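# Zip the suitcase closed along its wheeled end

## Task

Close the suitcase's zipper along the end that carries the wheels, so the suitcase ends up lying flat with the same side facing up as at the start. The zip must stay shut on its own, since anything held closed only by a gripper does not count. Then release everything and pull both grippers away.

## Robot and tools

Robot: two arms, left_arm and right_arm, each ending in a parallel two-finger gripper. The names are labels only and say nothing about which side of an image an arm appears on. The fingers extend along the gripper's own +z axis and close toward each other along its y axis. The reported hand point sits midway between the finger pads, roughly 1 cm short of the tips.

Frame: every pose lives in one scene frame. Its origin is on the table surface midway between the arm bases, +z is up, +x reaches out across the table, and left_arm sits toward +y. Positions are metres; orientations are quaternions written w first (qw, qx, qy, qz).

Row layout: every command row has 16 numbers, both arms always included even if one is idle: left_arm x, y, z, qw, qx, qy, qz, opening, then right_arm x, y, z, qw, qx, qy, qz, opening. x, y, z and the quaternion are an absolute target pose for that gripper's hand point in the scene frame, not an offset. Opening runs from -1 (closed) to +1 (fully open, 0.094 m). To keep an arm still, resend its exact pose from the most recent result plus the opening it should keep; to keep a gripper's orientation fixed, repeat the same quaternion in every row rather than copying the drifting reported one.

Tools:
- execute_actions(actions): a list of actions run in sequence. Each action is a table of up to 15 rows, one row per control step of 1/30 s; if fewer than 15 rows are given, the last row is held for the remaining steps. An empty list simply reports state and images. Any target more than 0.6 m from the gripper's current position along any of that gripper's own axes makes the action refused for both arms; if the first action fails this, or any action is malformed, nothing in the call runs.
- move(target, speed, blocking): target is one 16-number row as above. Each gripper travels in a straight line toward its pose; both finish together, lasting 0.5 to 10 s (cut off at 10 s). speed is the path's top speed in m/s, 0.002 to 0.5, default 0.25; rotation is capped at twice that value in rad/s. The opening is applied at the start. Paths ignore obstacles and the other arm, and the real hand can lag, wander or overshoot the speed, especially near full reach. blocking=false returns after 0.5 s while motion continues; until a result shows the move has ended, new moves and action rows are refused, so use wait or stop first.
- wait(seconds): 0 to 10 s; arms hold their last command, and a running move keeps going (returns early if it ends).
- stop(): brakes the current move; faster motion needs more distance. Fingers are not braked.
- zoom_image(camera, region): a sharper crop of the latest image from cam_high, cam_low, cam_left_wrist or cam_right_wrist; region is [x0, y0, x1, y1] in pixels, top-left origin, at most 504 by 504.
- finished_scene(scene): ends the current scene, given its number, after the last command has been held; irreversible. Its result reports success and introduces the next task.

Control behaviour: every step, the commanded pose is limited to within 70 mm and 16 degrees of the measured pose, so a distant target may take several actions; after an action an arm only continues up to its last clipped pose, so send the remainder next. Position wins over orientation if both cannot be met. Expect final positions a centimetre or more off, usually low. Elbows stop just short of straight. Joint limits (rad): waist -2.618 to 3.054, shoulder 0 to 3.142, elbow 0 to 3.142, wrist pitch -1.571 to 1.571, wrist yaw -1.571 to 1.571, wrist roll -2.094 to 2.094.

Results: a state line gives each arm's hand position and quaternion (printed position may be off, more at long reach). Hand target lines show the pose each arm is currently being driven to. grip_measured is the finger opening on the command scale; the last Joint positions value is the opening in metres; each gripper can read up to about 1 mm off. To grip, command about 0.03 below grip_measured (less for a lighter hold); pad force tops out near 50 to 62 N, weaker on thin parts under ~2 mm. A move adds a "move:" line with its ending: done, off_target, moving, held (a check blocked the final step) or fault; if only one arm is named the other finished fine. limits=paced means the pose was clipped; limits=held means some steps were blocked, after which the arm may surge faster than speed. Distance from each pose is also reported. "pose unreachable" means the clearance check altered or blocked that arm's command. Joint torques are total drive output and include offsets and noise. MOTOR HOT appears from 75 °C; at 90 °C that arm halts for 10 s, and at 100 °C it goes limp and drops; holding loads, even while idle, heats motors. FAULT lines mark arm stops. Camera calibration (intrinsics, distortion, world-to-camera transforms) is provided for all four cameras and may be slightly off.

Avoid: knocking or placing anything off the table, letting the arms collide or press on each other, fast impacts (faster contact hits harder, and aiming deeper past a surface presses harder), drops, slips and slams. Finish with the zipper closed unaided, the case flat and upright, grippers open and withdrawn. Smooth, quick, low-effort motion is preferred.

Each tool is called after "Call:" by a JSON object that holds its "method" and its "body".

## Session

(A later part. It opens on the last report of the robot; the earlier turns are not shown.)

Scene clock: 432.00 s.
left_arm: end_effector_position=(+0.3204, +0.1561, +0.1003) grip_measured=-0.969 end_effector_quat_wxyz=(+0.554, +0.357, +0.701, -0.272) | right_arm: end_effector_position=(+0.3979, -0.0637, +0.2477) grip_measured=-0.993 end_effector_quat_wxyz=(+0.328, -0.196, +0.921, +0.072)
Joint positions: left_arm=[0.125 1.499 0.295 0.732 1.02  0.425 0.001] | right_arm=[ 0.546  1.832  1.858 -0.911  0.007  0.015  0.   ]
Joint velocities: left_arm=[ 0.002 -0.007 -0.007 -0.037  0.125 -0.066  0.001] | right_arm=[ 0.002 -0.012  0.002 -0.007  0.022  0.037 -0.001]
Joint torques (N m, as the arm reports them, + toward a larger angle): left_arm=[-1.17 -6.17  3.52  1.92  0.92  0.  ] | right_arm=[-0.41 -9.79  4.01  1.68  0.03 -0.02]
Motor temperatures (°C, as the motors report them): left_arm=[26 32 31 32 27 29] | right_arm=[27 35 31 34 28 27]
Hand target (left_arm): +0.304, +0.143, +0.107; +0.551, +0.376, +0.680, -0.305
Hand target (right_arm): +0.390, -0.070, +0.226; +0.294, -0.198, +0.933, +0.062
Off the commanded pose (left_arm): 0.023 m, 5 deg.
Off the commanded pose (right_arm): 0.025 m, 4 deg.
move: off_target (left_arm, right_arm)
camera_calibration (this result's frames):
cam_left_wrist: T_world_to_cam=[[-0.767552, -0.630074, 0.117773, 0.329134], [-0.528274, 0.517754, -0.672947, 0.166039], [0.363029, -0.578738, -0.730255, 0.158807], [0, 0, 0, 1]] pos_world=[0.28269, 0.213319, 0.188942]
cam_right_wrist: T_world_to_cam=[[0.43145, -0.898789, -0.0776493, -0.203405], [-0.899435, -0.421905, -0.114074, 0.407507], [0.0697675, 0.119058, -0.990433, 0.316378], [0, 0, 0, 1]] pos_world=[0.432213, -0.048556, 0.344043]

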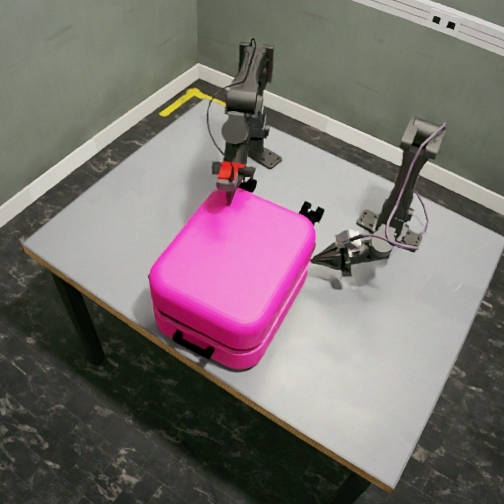

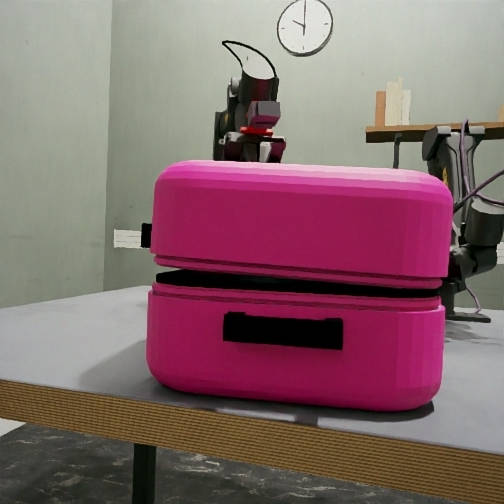

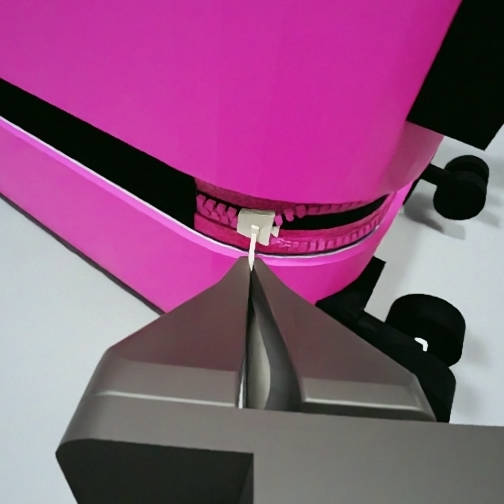

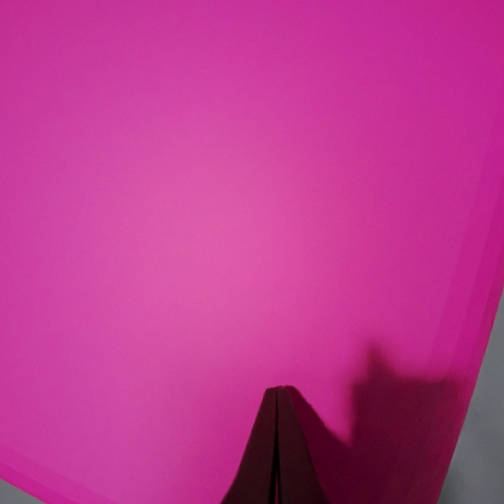

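Call:
{"method": "move", "body": {"target": [0.320, 0.153, 0.107, 0.5504, 0.3767, 0.6797, -0.3051, -1, 0.385, -0.04, 0.295, 0.2941, -0.1983, 0.9328, 0.0625, -1], "speed": 0.08}}

Call:
{"method": "move", "body": {"target": [0.320, 0.153, 0.107, 0.5504, 0.3767, 0.6797, -0.3051, -1, 0.35, 0.08, 0.275, 0.3193, -0.3368, 0.8773, 0.1226, -1], "speed": 0.1}}

Scene clock: 460.47 s.
left_arm: end_effector_position=(+0.3208, +0.1554, +0.1001) grip_measured=-0.969 end_effector_quat_wxyz=(+0.548, +0.364, +0.695, -0.290) | right_arm: end_effector_position=(+0.3875, -0.0395, +0.2954) grip_measured=-0.993 end_effector_quat_wxyz=(+0.302, -0.199, +0.930, +0.067)
Joint positions: left_arm=[0.138 1.526 0.324 0.7   1.069 0.445 0.001] | right_arm=[ 0.614  2.021  2.37  -1.292  0.044  0.068  0.   ]
Joint velocities: left_arm=[-0.007  0.012  0.002  0.007  0.095 -0.007  0.001] | right_arm=[-0.017  0.012  0.017 -0.051  0.037 -0.066 -0.002]
Joint torques (N m, as the arm reports them, + toward a larger angle): left_arm=[ 0.63 -3.71  7.01  1.85  0.79  0.08] | right_arm=[  0.55 -10.8    7.08   1.66   0.09   0.08]
Motor temperatures (°C, as the motors report them): left_arm=[26 32 31 32 28 29] | right_arm=[27 36 31 34 28 27]
Hand target (left_arm): +0.320, +0.153, +0.107; +0.551, +0.376, +0.680, -0.305
Hand target (right_arm): +0.384, -0.040, +0.294; +0.295, -0.198, +0.933, +0.063
Off the commanded pose (left_arm): 0.007 m, 3 deg.
Off the commanded pose (right_arm): 0.003 m, 1 deg.
move: off_target (left_arm)
camera_calibration (this result's frames):
cam_left_wrist: T_world_to_cam=[[-0.788174, -0.600077, 0.136712, 0.329094], [-0.517276, 0.525532, -0.675457, 0.162036], [0.333479, -0.603095, -0.724616, 0.170779], [0, 0, 0, 1]] pos_world=[0.286249, 0.215322, 0.188206]
cam_right_wrist: T_world_to_cam=[[0.42945, -0.899626, -0.0790268, -0.172387], [-0.902914, -0.42599, -0.0572551, 0.398205], [0.0178436, 0.0959426, -0.995227, 0.382104], [0, 0, 0, 1]] pos_world=[0.426759, -0.0221124, 0.389457]

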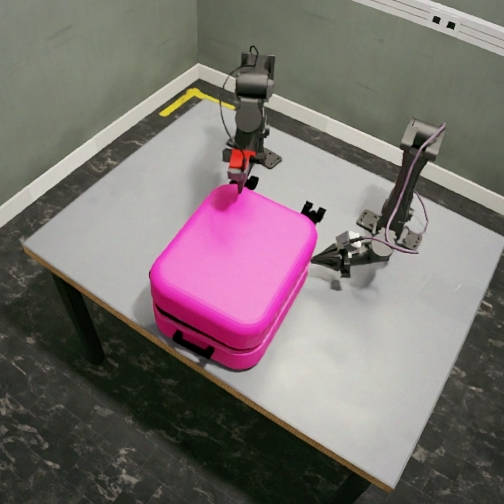

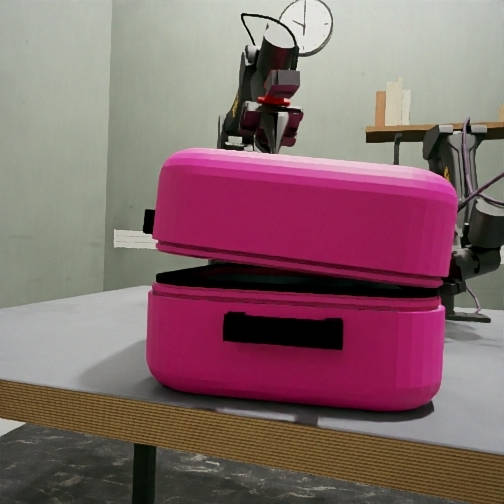

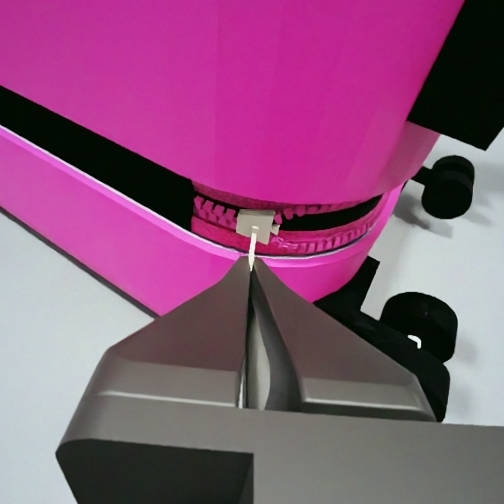

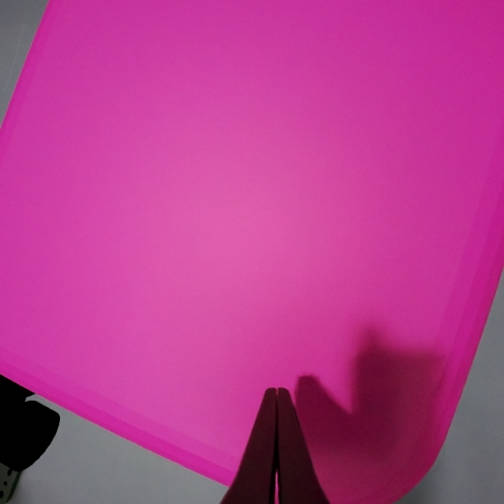

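Scene clock: 462.43 s.
left_arm: end_effector_position=(+0.3208, +0.1554, +0.1001) grip_measured=-0.969 end_effector_quat_wxyz=(+0.548, +0.364, +0.695, -0.289) | right_arm: end_effector_position=(+0.3488, +0.0761, +0.2774) grip_measured=-0.993 end_effector_quat_wxyz=(+0.316, -0.330, +0.881, +0.121)
Joint positions: left_arm=[0.138 1.526 0.324 0.7   1.069 0.446 0.001] | right_arm=[ 0.827  2.054  2.294 -1.12  -0.005  0.002  0.   ]
Joint velocities: left_arm=[ 0.012 -0.007 -0.012  0.007 -0.022  0.037 -0.001] | right_arm=[ 0.007 -0.022  0.002  0.007 -0.125  0.007 -0.002]
Joint torques (N m, as the arm reports them, + toward a larger angle): left_arm=[ 0.7  -3.75  7.12  1.86  0.76  0.11] | right_arm=[  0.38 -11.86   5.75   2.18  -0.08  -0.06]
Motor temperatures (°C, as the motors report them): left_arm=[26 32 31 32 27 29] | right_arm=[27 36 31 34 28 27]
Hand target (left_arm): +0.320, +0.153, +0.107; +0.551, +0.376, +0.680, -0.304
Hand target (right_arm): +0.349, +0.081, +0.275; +0.317, -0.336, +0.878, +0.125
Off the commanded pose (left_arm): 0.007 m, 3 deg.
Off the commanded pose (right_arm): 0.005 m, 1 deg.
move: off_target (left_arm)
camera_calibration (this result's frames):
cam_left_wrist: T_world_to_cam=[[-0.788363, -0.599995, 0.135978, 0.329215], [-0.51677, 0.525908, -0.675552, 0.161825], [0.333816, -0.602849, -0.724665, 0.170637], [0, 0, 0, 1]] pos_world=[0.286206, 0.215291, 0.18821]
cam_right_wrist: T_world_to_cam=[[0.676785, -0.73199, -0.0784425, -0.152323], [-0.735359, -0.667149, -0.118995, 0.388499], [0.03477, 0.138217, -0.989791, 0.343206], [0, 0, 0, 1]] pos_world=[0.376843, 0.10025, 0.373983]

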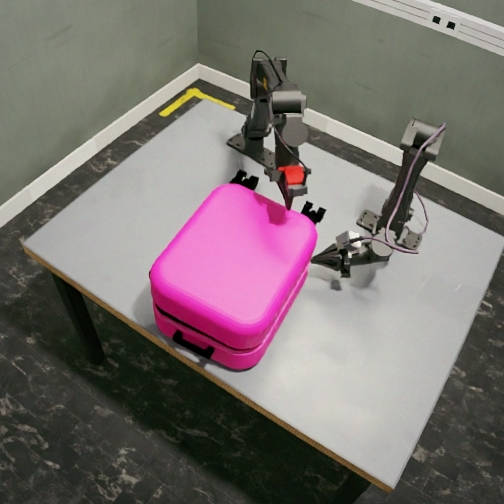

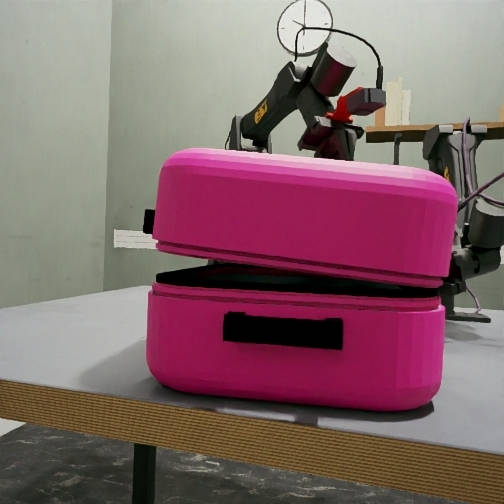

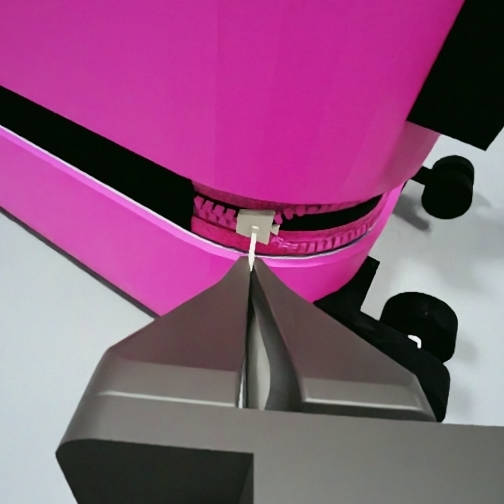

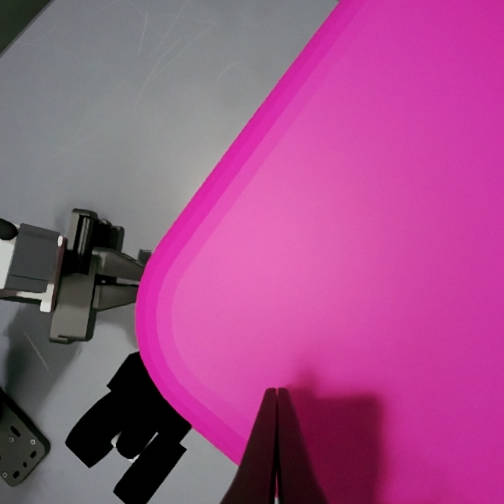

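Call:
{"method": "move", "body": {"target": [0.320, 0.153, 0.107, 0.5504, 0.3767, 0.6797, -0.3051, -1, 0.355, 0.095, 0.26, 0.3193, -0.3368, 0.8773, 0.1226, -1], "speed": 0.05}}

Call:
{"method": "move", "body": {"target": [0.320, 0.153, 0.107, 0.5504, 0.3767, 0.6797, -0.3051, -1, 0.355, 0.095, 0.215, 0.3193, -0.3368, 0.8773, 0.1226, -1], "speed": 0.03}}

Scene clock: 470.00 s.
left_arm: end_effector_position=(+0.3208, +0.1554, +0.1001) grip_measured=-0.969 end_effector_quat_wxyz=(+0.548, +0.364, +0.695, -0.289) | right_arm: end_effector_position=(+0.3542, +0.0917, +0.2644) grip_measured=-0.993 end_effector_quat_wxyz=(+0.319, -0.337, +0.877, +0.125)
Joint positions: left_arm=[0.138 1.526 0.324 0.7   1.069 0.446 0.001] | right_arm=[ 0.843  2.089  2.286 -1.069 -0.004  0.001  0.   ]
Joint velocities: left_arm=[-0.012  0.012  0.007 -0.037  0.081  0.037 -0.   ] | right_arm=[ 0.027 -0.017  0.002 -0.007  0.066 -0.051  0.   ]
Joint torques (N m, as the arm reports them, + toward a larger angle): left_arm=[ 0.79 -3.71  7.06  1.85  0.76  0.13] | right_arm=[  0.62 -12.43   5.28   2.16   0.06   0.06]
Motor temperatures (°C, as the motors report them): left_arm=[26 31 32 32 27 29] | right_arm=[27 36 31 35 28 27]
Hand target (left_arm): +0.320, +0.153, +0.107; +0.551, +0.376, +0.680, -0.305
Hand target (right_arm): +0.355, +0.095, +0.260; +0.319, -0.337, +0.877, +0.123
Off the commanded pose (left_arm): 0.007 m, 3 deg.
Off the commanded pose (right_arm): 0.006 m, 0 deg.
move: off_target (left_arm)
camera_calibration (this result's frames):
cam_left_wrist: T_world_to_cam=[[-0.788363, -0.599995, 0.135978, 0.329215], [-0.51677, 0.525908, -0.675552, 0.161825], [0.333816, -0.602849, -0.724665, 0.170637], [0, 0, 0, 1]] pos_world=[0.286206, 0.215291, 0.18821]
cam_right_wrist: T_world_to_cam=[[0.688578, -0.721079, -0.0768521, -0.151143], [-0.72409, -0.677927, -0.126921, 0.400434], [0.03942, 0.143043, -0.988931, 0.325713], [0, 0, 0, 1]] pos_world=[0.381185, 0.115888, 0.361316]

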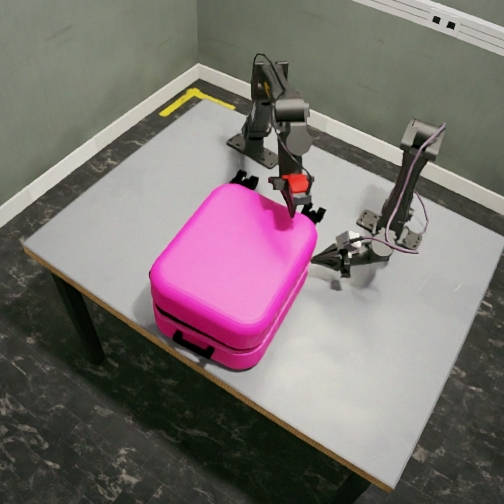

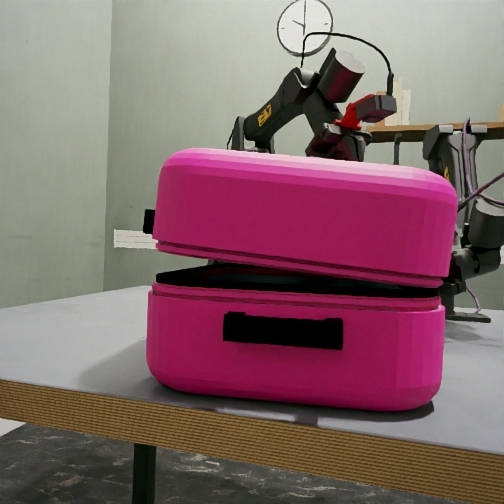

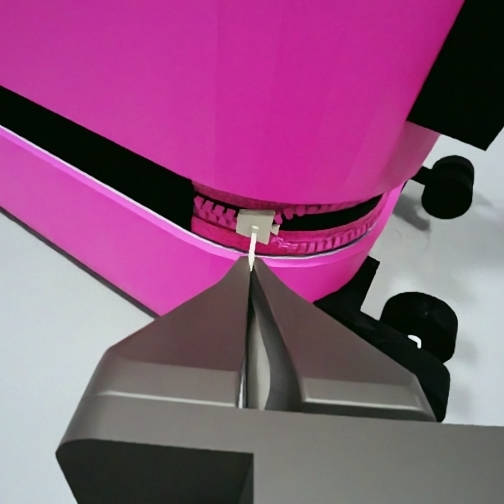

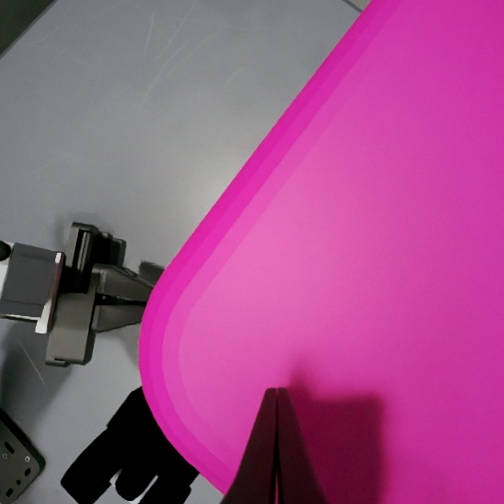

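Scene clock: 471.90 s.
left_arm: end_effector_position=(+0.3208, +0.1554, +0.1001) grip_measured=-0.969 end_effector_quat_wxyz=(+0.548, +0.364, +0.695, -0.289) | right_arm: end_effector_position=(+0.3627, +0.0993, +0.2445) grip_measured=-0.993 end_effector_quat_wxyz=(+0.355, -0.332, +0.863, +0.138)
Joint positions: left_arm=[0.138 1.526 0.324 0.7   1.069 0.446 0.001] | right_arm=[ 0.843  2.005  2.015 -0.799 -0.003  0.001  0.   ]
Joint velocities: left_arm=[ 0.007 -0.007 -0.007 -0.022  0.007 -0.037 -0.001] | right_arm=[-0.002  0.012 -0.012 -0.022 -0.037 -0.037 -0.   ]
Joint torques (N m, as the arm reports them, + toward a larger angle): left_arm=[ 0.73 -3.84  7.23  1.8   0.75  0.14] | right_arm=[  0.58 -11.08   4.1    1.8    0.08   0.04]
Motor temperatures (°C, as the motors report them): left_arm=[26 31 32 32 27 29] | right_arm=[27 37 31 35 28 27]
Hand target (left_arm): +0.320, +0.153, +0.107; +0.551, +0.376, +0.680, -0.305
Hand target (right_arm): +0.355, +0.095, +0.216; +0.320, -0.337, +0.877, +0.122
Off the commanded pose (left_arm): 0.007 m, 3 deg.
Off the commanded pose (right_arm): 0.031 m, 5 deg.
move: off_target (left_arm, right_arm)
camera_calibration (this result's frames):
cam_left_wrist: T_world_to_cam=[[-0.788363, -0.599995, 0.135978, 0.329215], [-0.51677, 0.525908, -0.675552, 0.161825], [0.333816, -0.602849, -0.724665, 0.170637], [0, 0, 0, 1]] pos_world=[0.286206, 0.215291, 0.18821]
cam_right_wrist: T_world_to_cam=[[0.693087, -0.717053, -0.0739261, -0.15582], [-0.713797, -0.668369, -0.20923, 0.424617], [0.100619, 0.197783, -0.975068, 0.273551], [0, 0, 0, 1]] pos_world=[0.383562, 0.117966, 0.344054]

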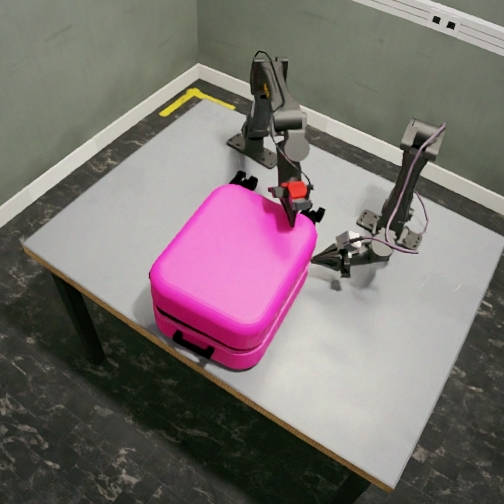

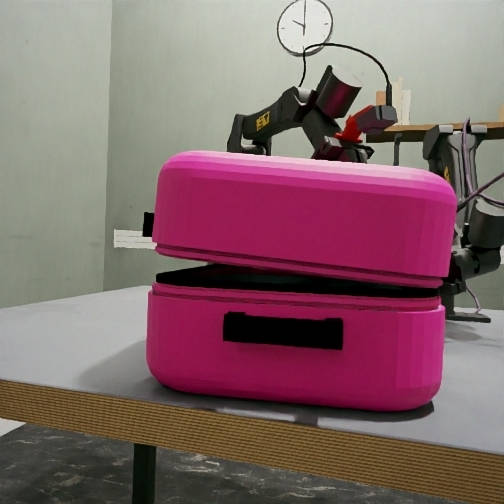

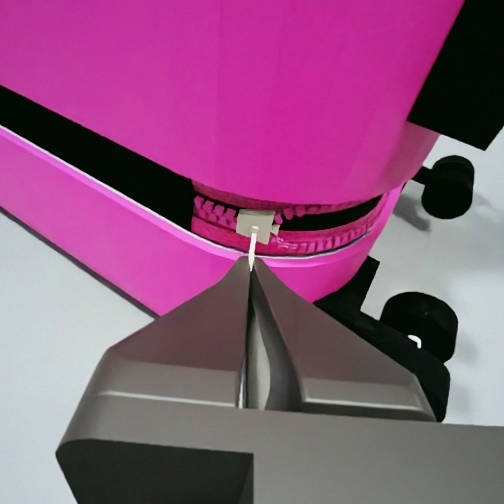

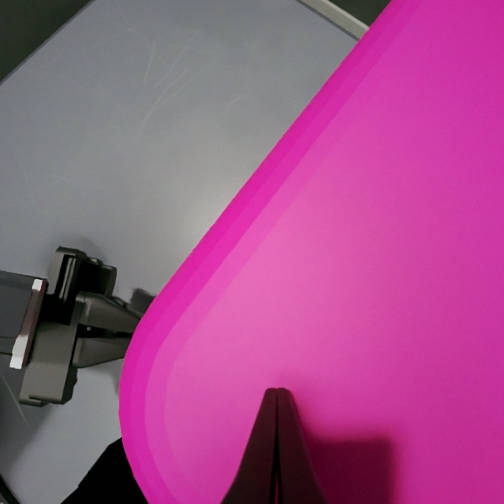

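Call:
{"method": "move", "body": {"target": [0.320, 0.153, 0.107, 0.5504, 0.3767, 0.6797, -0.3051, -1, 0.355, 0.095, 0.19, 0.2807, -0.3418, 0.8904, 0.1078, -1], "speed": 0.04}}

Call:
{"method": "move", "body": {"target": [0.283, 0.138, 0.108, 0.5504, 0.3767, 0.6797, -0.3051, -1, 0.355, 0.095, 0.19, 0.2807, -0.3418, 0.8904, 0.1078, -1], "speed": 0.02}}

Call:
{"method": "zoom_image", "body": {"camera": "cam_left_wrist", "region": [160, 140, 360, 340]}}

Scene clock: 481.03 s.
left_arm: end_effector_position=(+0.3208, +0.1554, +0.1001) grip_measured=-0.969 end_effector_quat_wxyz=(+0.548, +0.364, +0.695, -0.289) | right_arm: end_effector_position=(+0.3671, +0.1032, +0.2432) grip_measured=-0.993 end_effector_quat_wxyz=(+0.357, -0.331, +0.862, +0.139)
Joint positions: left_arm=[0.138 1.526 0.324 0.7   1.069 0.446 0.001] | right_arm=[ 0.843  2.028  2.043 -0.8   -0.003  0.001  0.   ]
Joint velocities: left_arm=[ 0.012  0.007 -0.002 -0.022 -0.051  0.051  0.001] | right_arm=[ 0.002 -0.022  0.002 -0.051 -0.007 -0.051  0.   ]
Joint torques (N m, as the arm reports them, + toward a larger angle): left_arm=[ 0.61 -3.87  7.1   1.84  0.77  0.07] | right_arm=[ 0.65 -7.64  5.91  1.1   0.1   0.07]
Motor temperatures (°C, as the motors report them): left_arm=[26 31 32 33 27 29] | right_arm=[27 37 31 34 28 27]
Hand target (left_arm): +0.320, +0.153, +0.107; +0.551, +0.376, +0.680, -0.305
Hand target (right_arm): +0.355, +0.094, +0.192; +0.283, -0.341, +0.890, +0.107
Off the commanded pose (left_arm): 0.007 m, 3 deg.
Off the commanded pose (right_arm): 0.055 m, 10 deg.
move: off_target (left_arm, right_arm)
camera_calibration (this result's frames):
cam_left_wrist: T_world_to_cam=[[-0.788363, -0.599995, 0.135978, 0.329215], [-0.51677, 0.525908, -0.675552, 0.161825], [0.333816, -0.602849, -0.724665, 0.170637], [0, 0, 0, 1]] pos_world=[0.286206, 0.215291, 0.18821]
cam_right_wrist: T_world_to_cam=[[0.693054, -0.717122, -0.0735643, -0.156255], [-0.713521, -0.667843, -0.211835, 0.430557], [0.102782, 0.199303, -0.974533, 0.270001], [0, 0, 0, 1]] pos_world=[0.387753, 0.121679, 0.342837]

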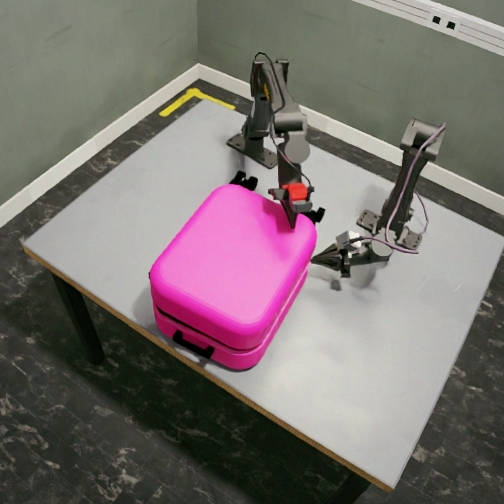

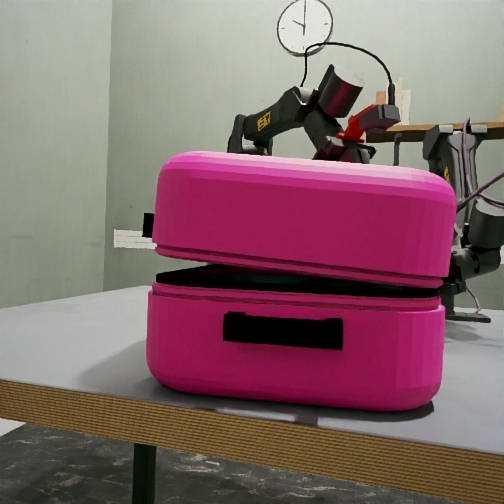

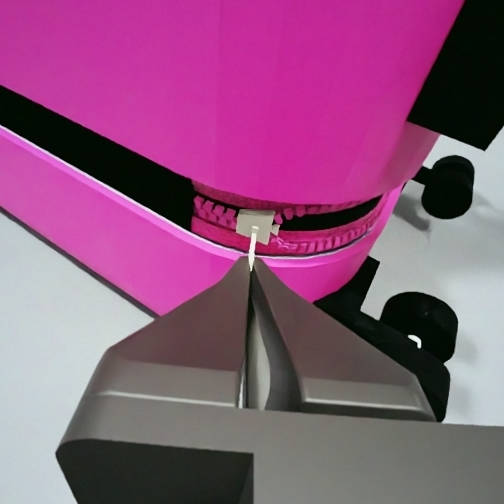

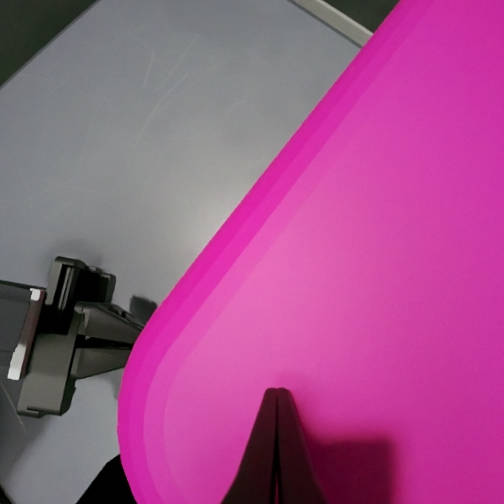

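Scene clock: 485.63 s.
left_arm: end_effector_position=(+0.3052, +0.1546, +0.1002) grip_measured=-0.969 end_effector_quat_wxyz=(+0.554, +0.351, +0.707, -0.264) | right_arm: end_effector_position=(+0.3633, +0.1049, +0.2430) grip_measured=-0.993 end_effector_quat_wxyz=(+0.353, -0.335, +0.862, +0.140)
Joint positions: left_arm=[0.117 1.408 0.23  0.711 0.989 0.413 0.001] | right_arm=[ 0.849  2.026  2.043 -0.808 -0.005  0.001  0.   ]
Joint velocities: left_arm=[ 0.002 -0.007 -0.007 -0.037 -0.022 -0.022 -0.001] | right_arm=[ 0.002  0.002 -0.012  0.022 -0.022 -0.066 -0.001]
Joint torques (N m, as the arm reports them, + toward a larger angle): left_arm=[-1.52 -5.48  3.11  2.05  1.1   0.01] | right_arm=[ 0.09 -7.47  5.81  1.16  0.12  0.07]
Motor temperatures (°C, as the motors report them): left_arm=[26 31 32 33 27 29] | right_arm=[27 36 31 34 28 27]
Hand target (left_arm): +0.285, +0.138, +0.106; +0.550, +0.376, +0.680, -0.305
Hand target (right_arm): +0.354, +0.094, +0.192; +0.283, -0.341, +0.890, +0.107
Off the commanded pose (left_arm): 0.029 m, 6 deg.
Off the commanded pose (right_arm): 0.055 m, 10 deg.
move: off_target (left_arm, right_arm)
camera_calibration (this result's frames):
cam_left_wrist: T_world_to_cam=[[-0.752992, -0.64751, 0.117193, 0.314911], [-0.543004, 0.510836, -0.666478, 0.16366], [0.371685, -0.565489, -0.736256, 0.159271], [0, 0, 0, 1]] pos_world=[0.266794, 0.21037, 0.189434]
cam_right_wrist: T_world_to_cam=[[0.698171, -0.711951, -0.0753836, -0.154393], [-0.709458, -0.673886, -0.206271, 0.426791], [0.0960549, 0.197494, -0.975587, 0.272718], [0, 0, 0, 1]] pos_world=[0.384387, 0.123828, 0.342456]

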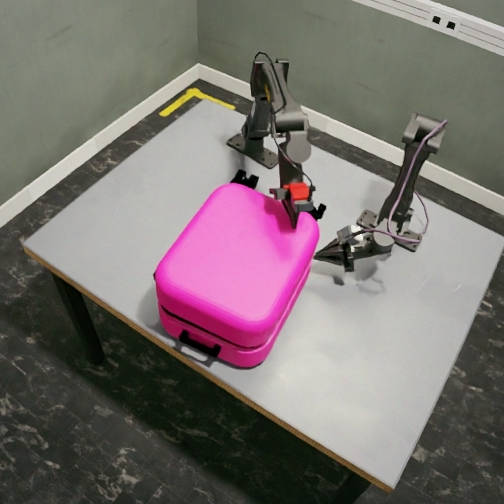

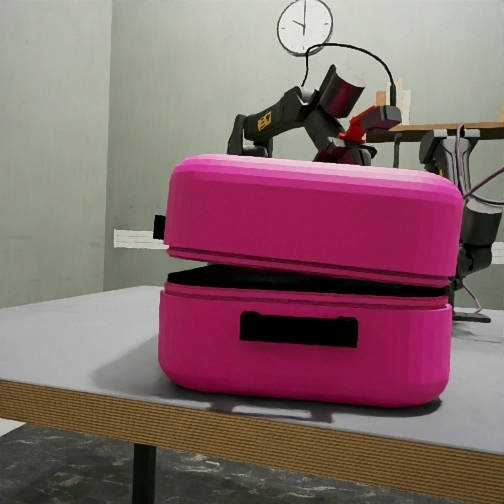

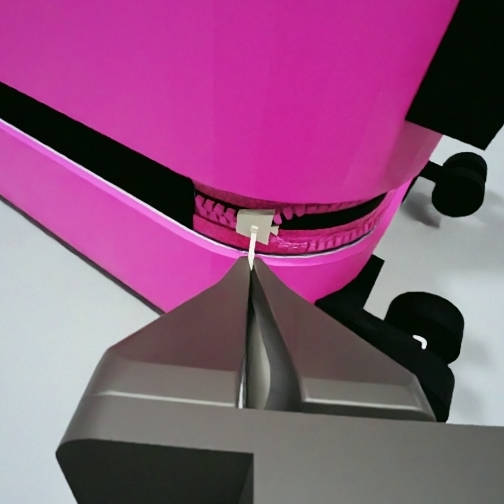

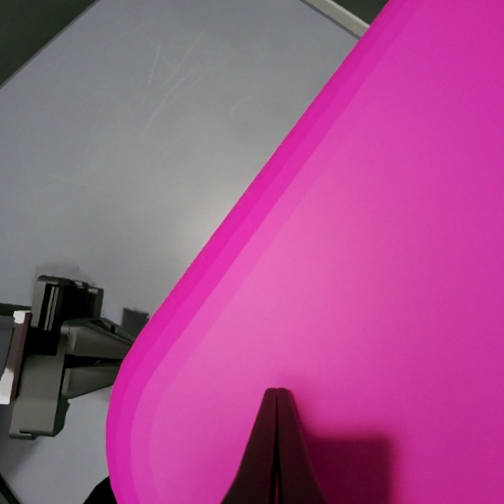

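Region (160, 140, 360, 340) of cam_left_wrist's 504x504 image, scaled by 2.520, with more detail than that image has.

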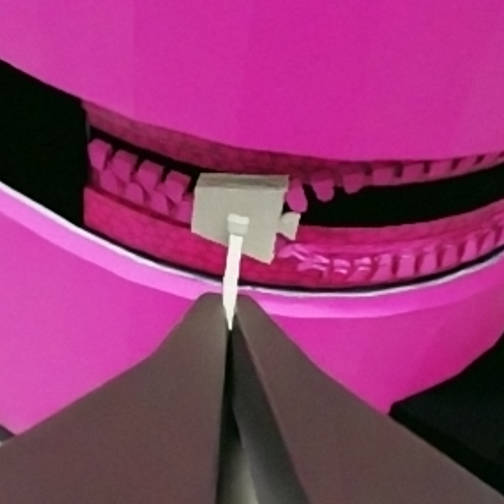

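Call:
{"method": "move", "body": {"target": [0.306, 0.153, 0.107, 0.5504, 0.3767, 0.6797, -0.3051, -1, 0.34, 0.085, 0.29, 0.3193, -0.3368, 0.8773, 0.1226, -1], "speed": 0.08}}

Call:
{"method": "move", "body": {"target": [0.36, 0.150, 0.107, 0.5504, 0.3767, 0.6797, -0.3051, -1, 0.27, 0.06, 0.30, 0.3193, -0.3368, 0.8773, 0.1226, 0.4], "speed": 0.03}}

Scene clock: 513.97 s.
left_arm: end_effector_position=(+0.3066, +0.1550, +0.1001) grip_measured=-0.969 end_effector_quat_wxyz=(+0.548, +0.365, +0.695, -0.290) | right_arm: end_effector_position=(+0.3435, +0.0849, +0.2904) grip_measured=-0.993 end_effector_quat_wxyz=(+0.327, -0.336, +0.874, +0.126)
Joint positions: left_arm=[0.148 1.466 0.276 0.677 1.081 0.458 0.001] | right_arm=[ 0.849  2.068  2.357 -1.145  0.003  0.004  0.   ]
Joint velocities: left_arm=[-0.012 -0.017 -0.022  0.007  0.022  0.007  0.001] | right_arm=[-0.002  0.002 -0.007 -0.022  0.007 -0.022 -0.001]
Joint torques (N m, as the arm reports them, + toward a larger angle): left_arm=[ 0.84 -3.34  7.15  1.8   0.78  0.09] | right_arm=[  0.71 -11.71   7.47   1.81   0.07   0.09]
Motor temperatures (°C, as the motors report them): left_arm=[26 31 31 34 28 29] | right_arm=[27 35 32 33 28 27]
Hand target (left_arm): +0.306, +0.153, +0.107; +0.551, +0.376, +0.680, -0.304
Hand target (right_arm): +0.340, +0.085, +0.289; +0.320, -0.336, +0.877, +0.122
Off the commanded pose (left_arm): 0.007 m, 3 deg.
Off the commanded pose (right_arm): 0.004 m, 1 deg.
move: off_target (left_arm)
camera_calibration (this result's frames):
cam_left_wrist: T_world_to_cam=[[-0.789842, -0.597929, 0.136495, 0.317864], [-0.515605, 0.526843, -0.675713, 0.154098], [0.332117, -0.604084, -0.724418, 0.175816], [0, 0, 0, 1]] pos_world=[0.272124, 0.215082, 0.188104]
cam_right_wrist: T_world_to_cam=[[0.68955, -0.720526, -0.0732385, -0.148174], [-0.722255, -0.676657, -0.14312, 0.395353], [0.0535643, 0.151585, -0.986992, 0.346579], [0, 0, 0, 1]] pos_world=[0.369154, 0.108219, 0.387802]

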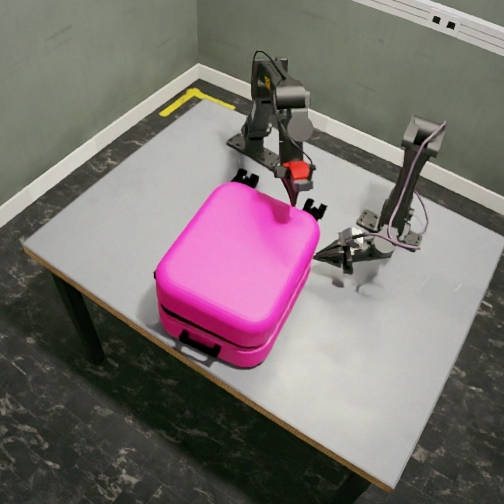

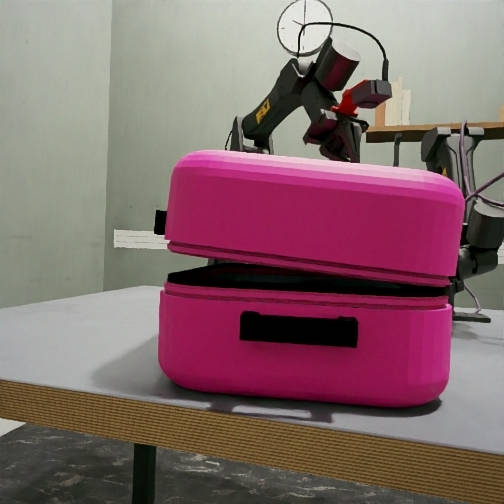

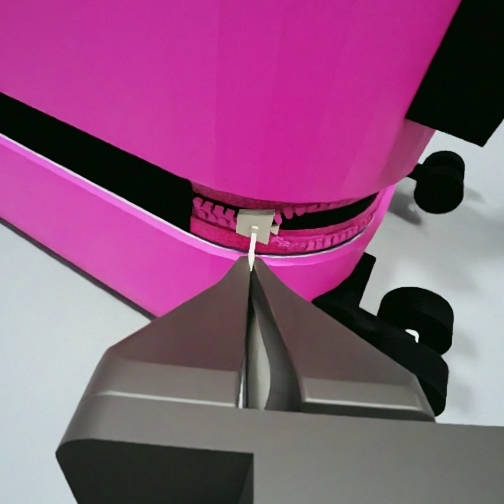

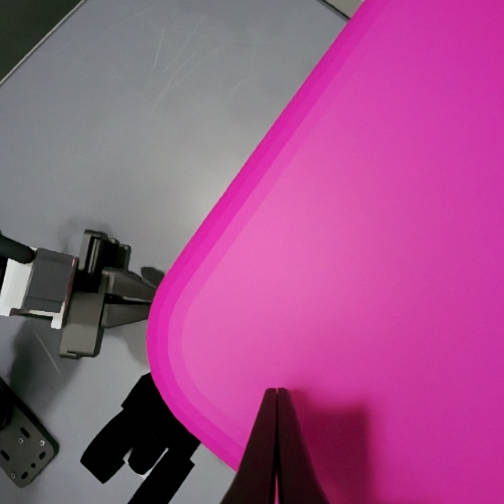

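Scene clock: 516.87 s.
left_arm: end_effector_position=(+0.3456, +0.1505, +0.1002) grip_measured=-0.969 end_effector_quat_wxyz=(+0.538, +0.373, +0.685, -0.320) | right_arm: end_effector_position=(+0.2726, +0.0610, +0.2979) grip_measured=+0.398 end_effector_quat_wxyz=(+0.314, -0.339, +0.879, +0.123)
Joint positions: left_arm=[0.124 1.662 0.454 0.685 1.122 0.441 0.001] | right_arm=[ 0.934  1.789  2.017 -1.114  0.053  0.07   0.066]
Joint velocities: left_arm=[-0.002  0.007  0.002 -0.022  0.022  0.037  0.001] | right_arm=[-0.017  0.012 -0.022 -0.007 -0.007  0.007  0.001]
Joint torques (N m, as the arm reports them, + toward a larger angle): left_arm=[-0.88 -4.52  8.31  2.21  0.02 -0.14] | right_arm=[  0.75 -11.14   4.9    2.13   0.1    0.09]
Motor temperatures (°C, as the motors report them): left_arm=[26 31 31 34 28 29] | right_arm=[27 36 31 33 28 27]
Hand target (left_arm): +0.359, +0.151, +0.108; +0.550, +0.377, +0.680, -0.305
Hand target (right_arm): +0.270, +0.061, +0.301; +0.319, -0.337, +0.877, +0.123
Off the commanded pose (left_arm): 0.016 m, 2 deg.
Off the commanded pose (right_arm): 0.003 m, 1 deg.
move: off_target (left_arm)
camera_calibration (this result's frames):
cam_left_wrist: T_world_to_cam=[[-0.819261, -0.547891, 0.169194, 0.345292], [-0.498537, 0.534775, -0.682259, 0.170221], [0.283323, -0.643298, -0.711264, 0.181635], [0, 0, 0, 1]] pos_world=[0.316285, 0.214998, 0.186904]
cam_right_wrist: T_world_to_cam=[[0.689721, -0.720058, -0.0761656, -0.115119], [-0.723425, -0.680821, -0.114624, 0.321146], [0.0306806, 0.134159, -0.990485, 0.369797], [0, 0, 0, 1]] pos_world=[0.300379, 0.0861391, 0.394321]

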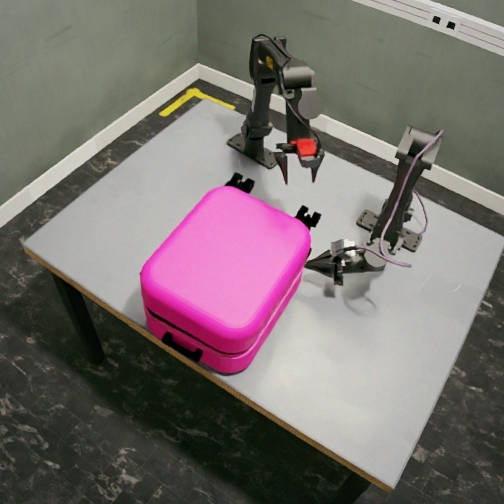

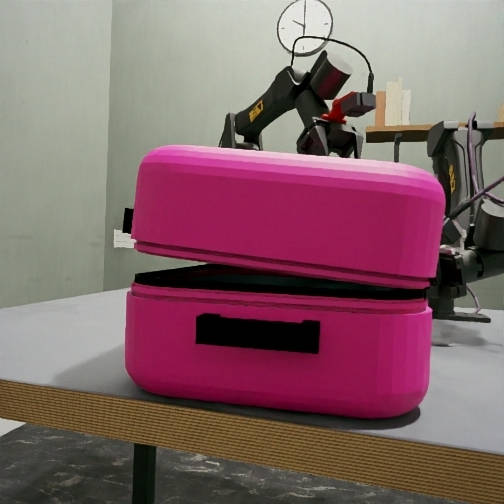

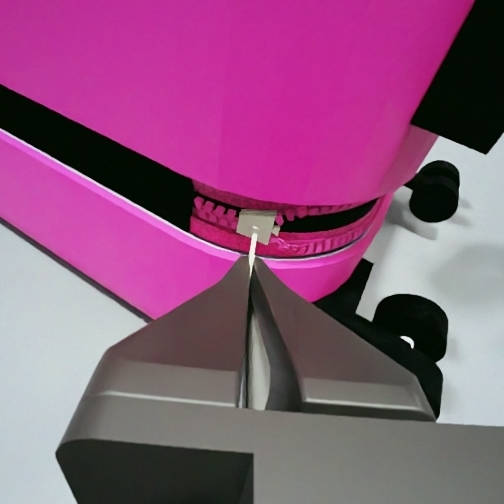

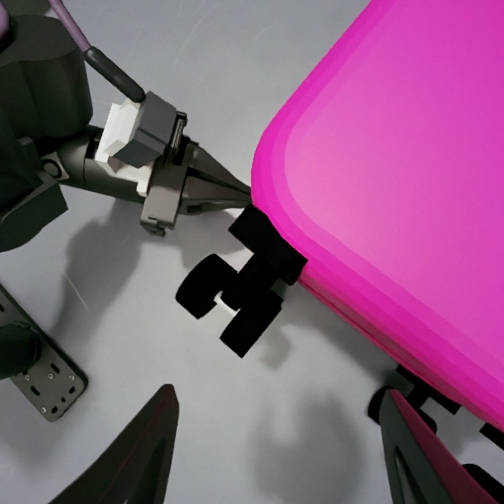

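Call:
{"method": "move", "body": {"target": [0.346, 0.148, 0.107, 0.5504, 0.3767, 0.6797, -0.3051, -1, 0.231, 0.102, 0.25, 0.342, 0, 0.9397, 0, 0.75], "speed": 0.15}}

Scene clock: 542.67 s.
left_arm: end_effector_position=(+0.3451, +0.1504, +0.0999) grip_measured=-0.969 end_effector_quat_wxyz=(+0.540, +0.373, +0.684, -0.317) | right_arm: end_effector_position=(+0.2303, +0.1057, +0.2471) grip_measured=+0.748 end_effector_quat_wxyz=(+0.340, +0.001, +0.940, +0.016)
Joint positions: left_arm=[0.123 1.662 0.446 0.704 1.117 0.435 0.001] | right_arm=[ 1.267  2.084  2.257 -1.392  0.612  1.048  0.082]
Joint velocities: left_arm=[-0.007 -0.007 -0.022  0.022  0.022  0.022  0.   ] | right_arm=[-0.017 -0.012 -0.007 -0.081  0.007  0.007  0.001]
Joint torques (N m, as the arm reports them, + toward a larger angle): left_arm=[-1.07 -7.4   4.25  2.15  0.05 -0.13] | right_arm=[  0.53 -11.27   7.16   1.05   0.47   0.1 ]
Motor temperatures (°C, as the motors report them): left_arm=[26 31 33 35 27 29] | right_arm=[27 37 31 34 28 27]
Hand target (left_arm): +0.346, +0.148, +0.107; +0.550, +0.377, +0.680, -0.305
Hand target (right_arm): +0.229, +0.103, +0.247; +0.343, +0.001, +0.939, +0.004
Off the commanded pose (left_arm): 0.008 m, 2 deg.
Off the commanded pose (right_arm): 0.005 m, 2 deg.
move: done
camera_calibration (this result's frames):
cam_left_wrist: T_world_to_cam=[[-0.817674, -0.551693, 0.16445, 0.345393], [-0.497424, 0.533283, -0.684236, 0.169938], [0.28979, -0.641283, -0.710477, 0.178893], [0, 0, 0, 1]] pos_world=[0.315109, 0.214647, 0.186577]
cam_right_wrist: T_world_to_cam=[[0.035121, -0.994023, -0.103363, 0.128758], [-0.992237, -0.0223367, -0.122337, 0.309366], [0.119298, 0.106858, -0.987091, 0.296433], [0, 0, 0, 1]] pos_world=[0.267078, 0.103222, 0.343762]

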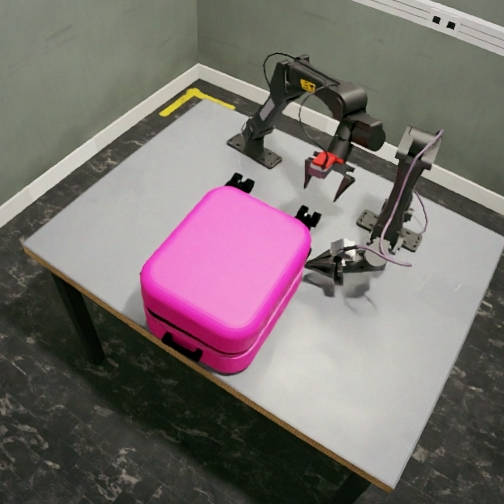

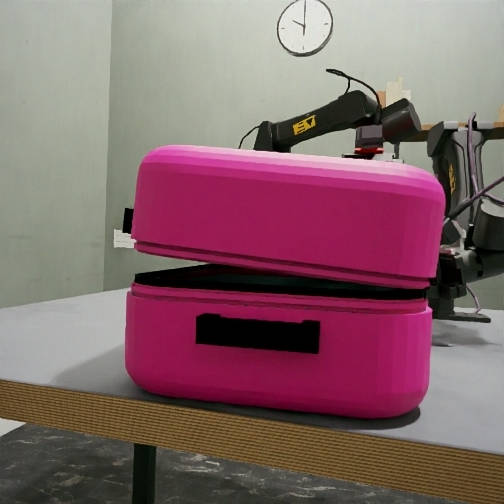

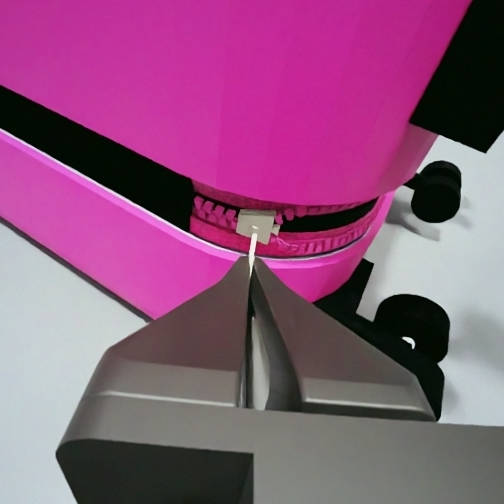

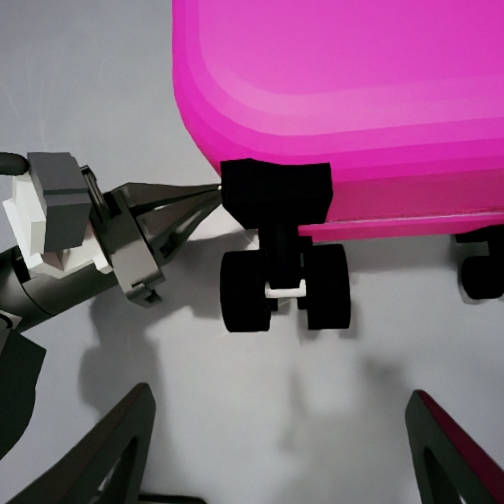

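Call:
{"method": "move", "body": {"target": [0.346, 0.148, 0.107, 0.5504, 0.3767, 0.6797, -0.3051, -1, 0.266, 0.102, 0.195, 0.342, 0, 0.9397, 0, 0.55], "speed": 0.06}}

Scene clock: 551.50 s.
left_arm: end_effector_position=(+0.3451, +0.1504, +0.0999) grip_measured=-0.969 end_effector_quat_wxyz=(+0.540, +0.373, +0.685, -0.317) | right_arm: end_effector_position=(+0.2638, +0.1040, +0.1950) grip_measured=+0.552 end_effector_quat_wxyz=(+0.340, -0.001, +0.940, -0.000)
Joint positions: left_arm=[0.123 1.662 0.446 0.704 1.117 0.435 0.001] | right_arm=[ 1.198  2.084  2.039 -1.158  0.602  0.971  0.073]
Joint velocities: left_arm=[ 0.007 -0.002  0.002  0.022  0.022  0.066  0.   ] | right_arm=[ 0.012 -0.012 -0.002 -0.022 -0.037  0.037 -0.001]
Joint torques (N m, as the arm reports them, + toward a larger angle): left_arm=[-1.09 -7.49  4.25  2.16  0.06 -0.07] | right_arm=[ -0.61 -13.48   5.04   1.51   0.32  -0.06]
Motor temperatures (°C, as the motors report them): left_arm=[26 32 32 35 27 29] | right_arm=[27 38 32 34 29 27]
Hand target (left_arm): +0.346, +0.148, +0.107; +0.550, +0.377, +0.680, -0.306
Hand target (right_arm): +0.267, +0.102, +0.195; +0.343, +0.000, +0.939, -0.000
Off the commanded pose (left_arm): 0.008 m, 2 deg.
Off the commanded pose (right_arm): 0.003 m, 0 deg.
move: done
camera_calibration (this result's frames):
cam_left_wrist: T_world_to_cam=[[-0.817576, -0.551729, 0.164817, 0.345328], [-0.497686, 0.533111, -0.684179, 0.170049], [0.289616, -0.641396, -0.710447, 0.178967], [0, 0, 0, 1]] pos_world=[0.315131, 0.214661, 0.186575]
cam_right_wrist: T_world_to_cam=[[0.0280148, -0.996979, -0.0724365, 0.116699], [-0.992406, -0.0190572, -0.12152, 0.335705], [0.119773, 0.0752908, -0.989942, 0.244888], [0, 0, 0, 1]] pos_world=[0.300556, 0.104306, 0.291673]

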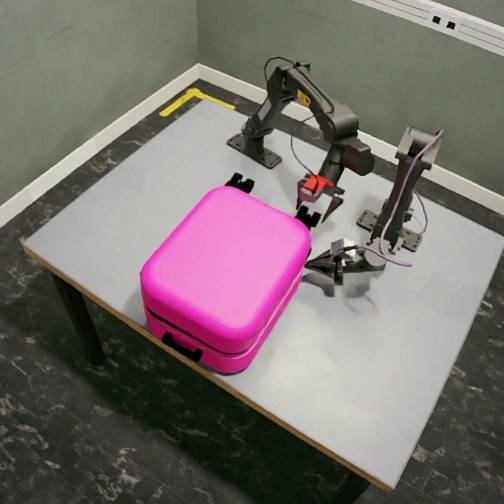

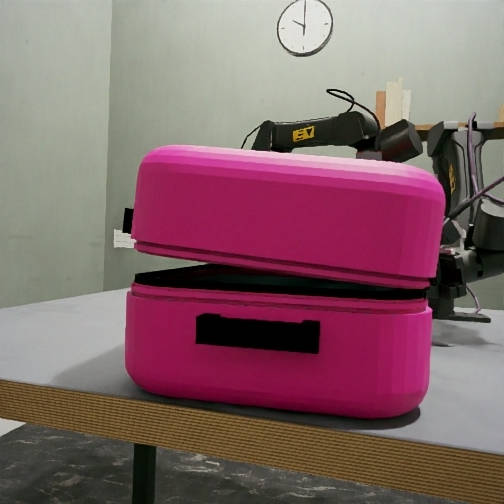

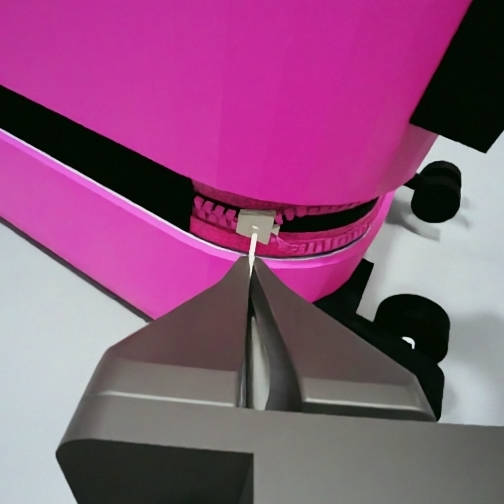

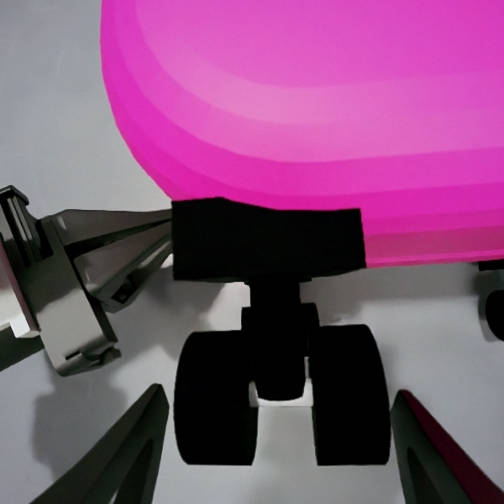

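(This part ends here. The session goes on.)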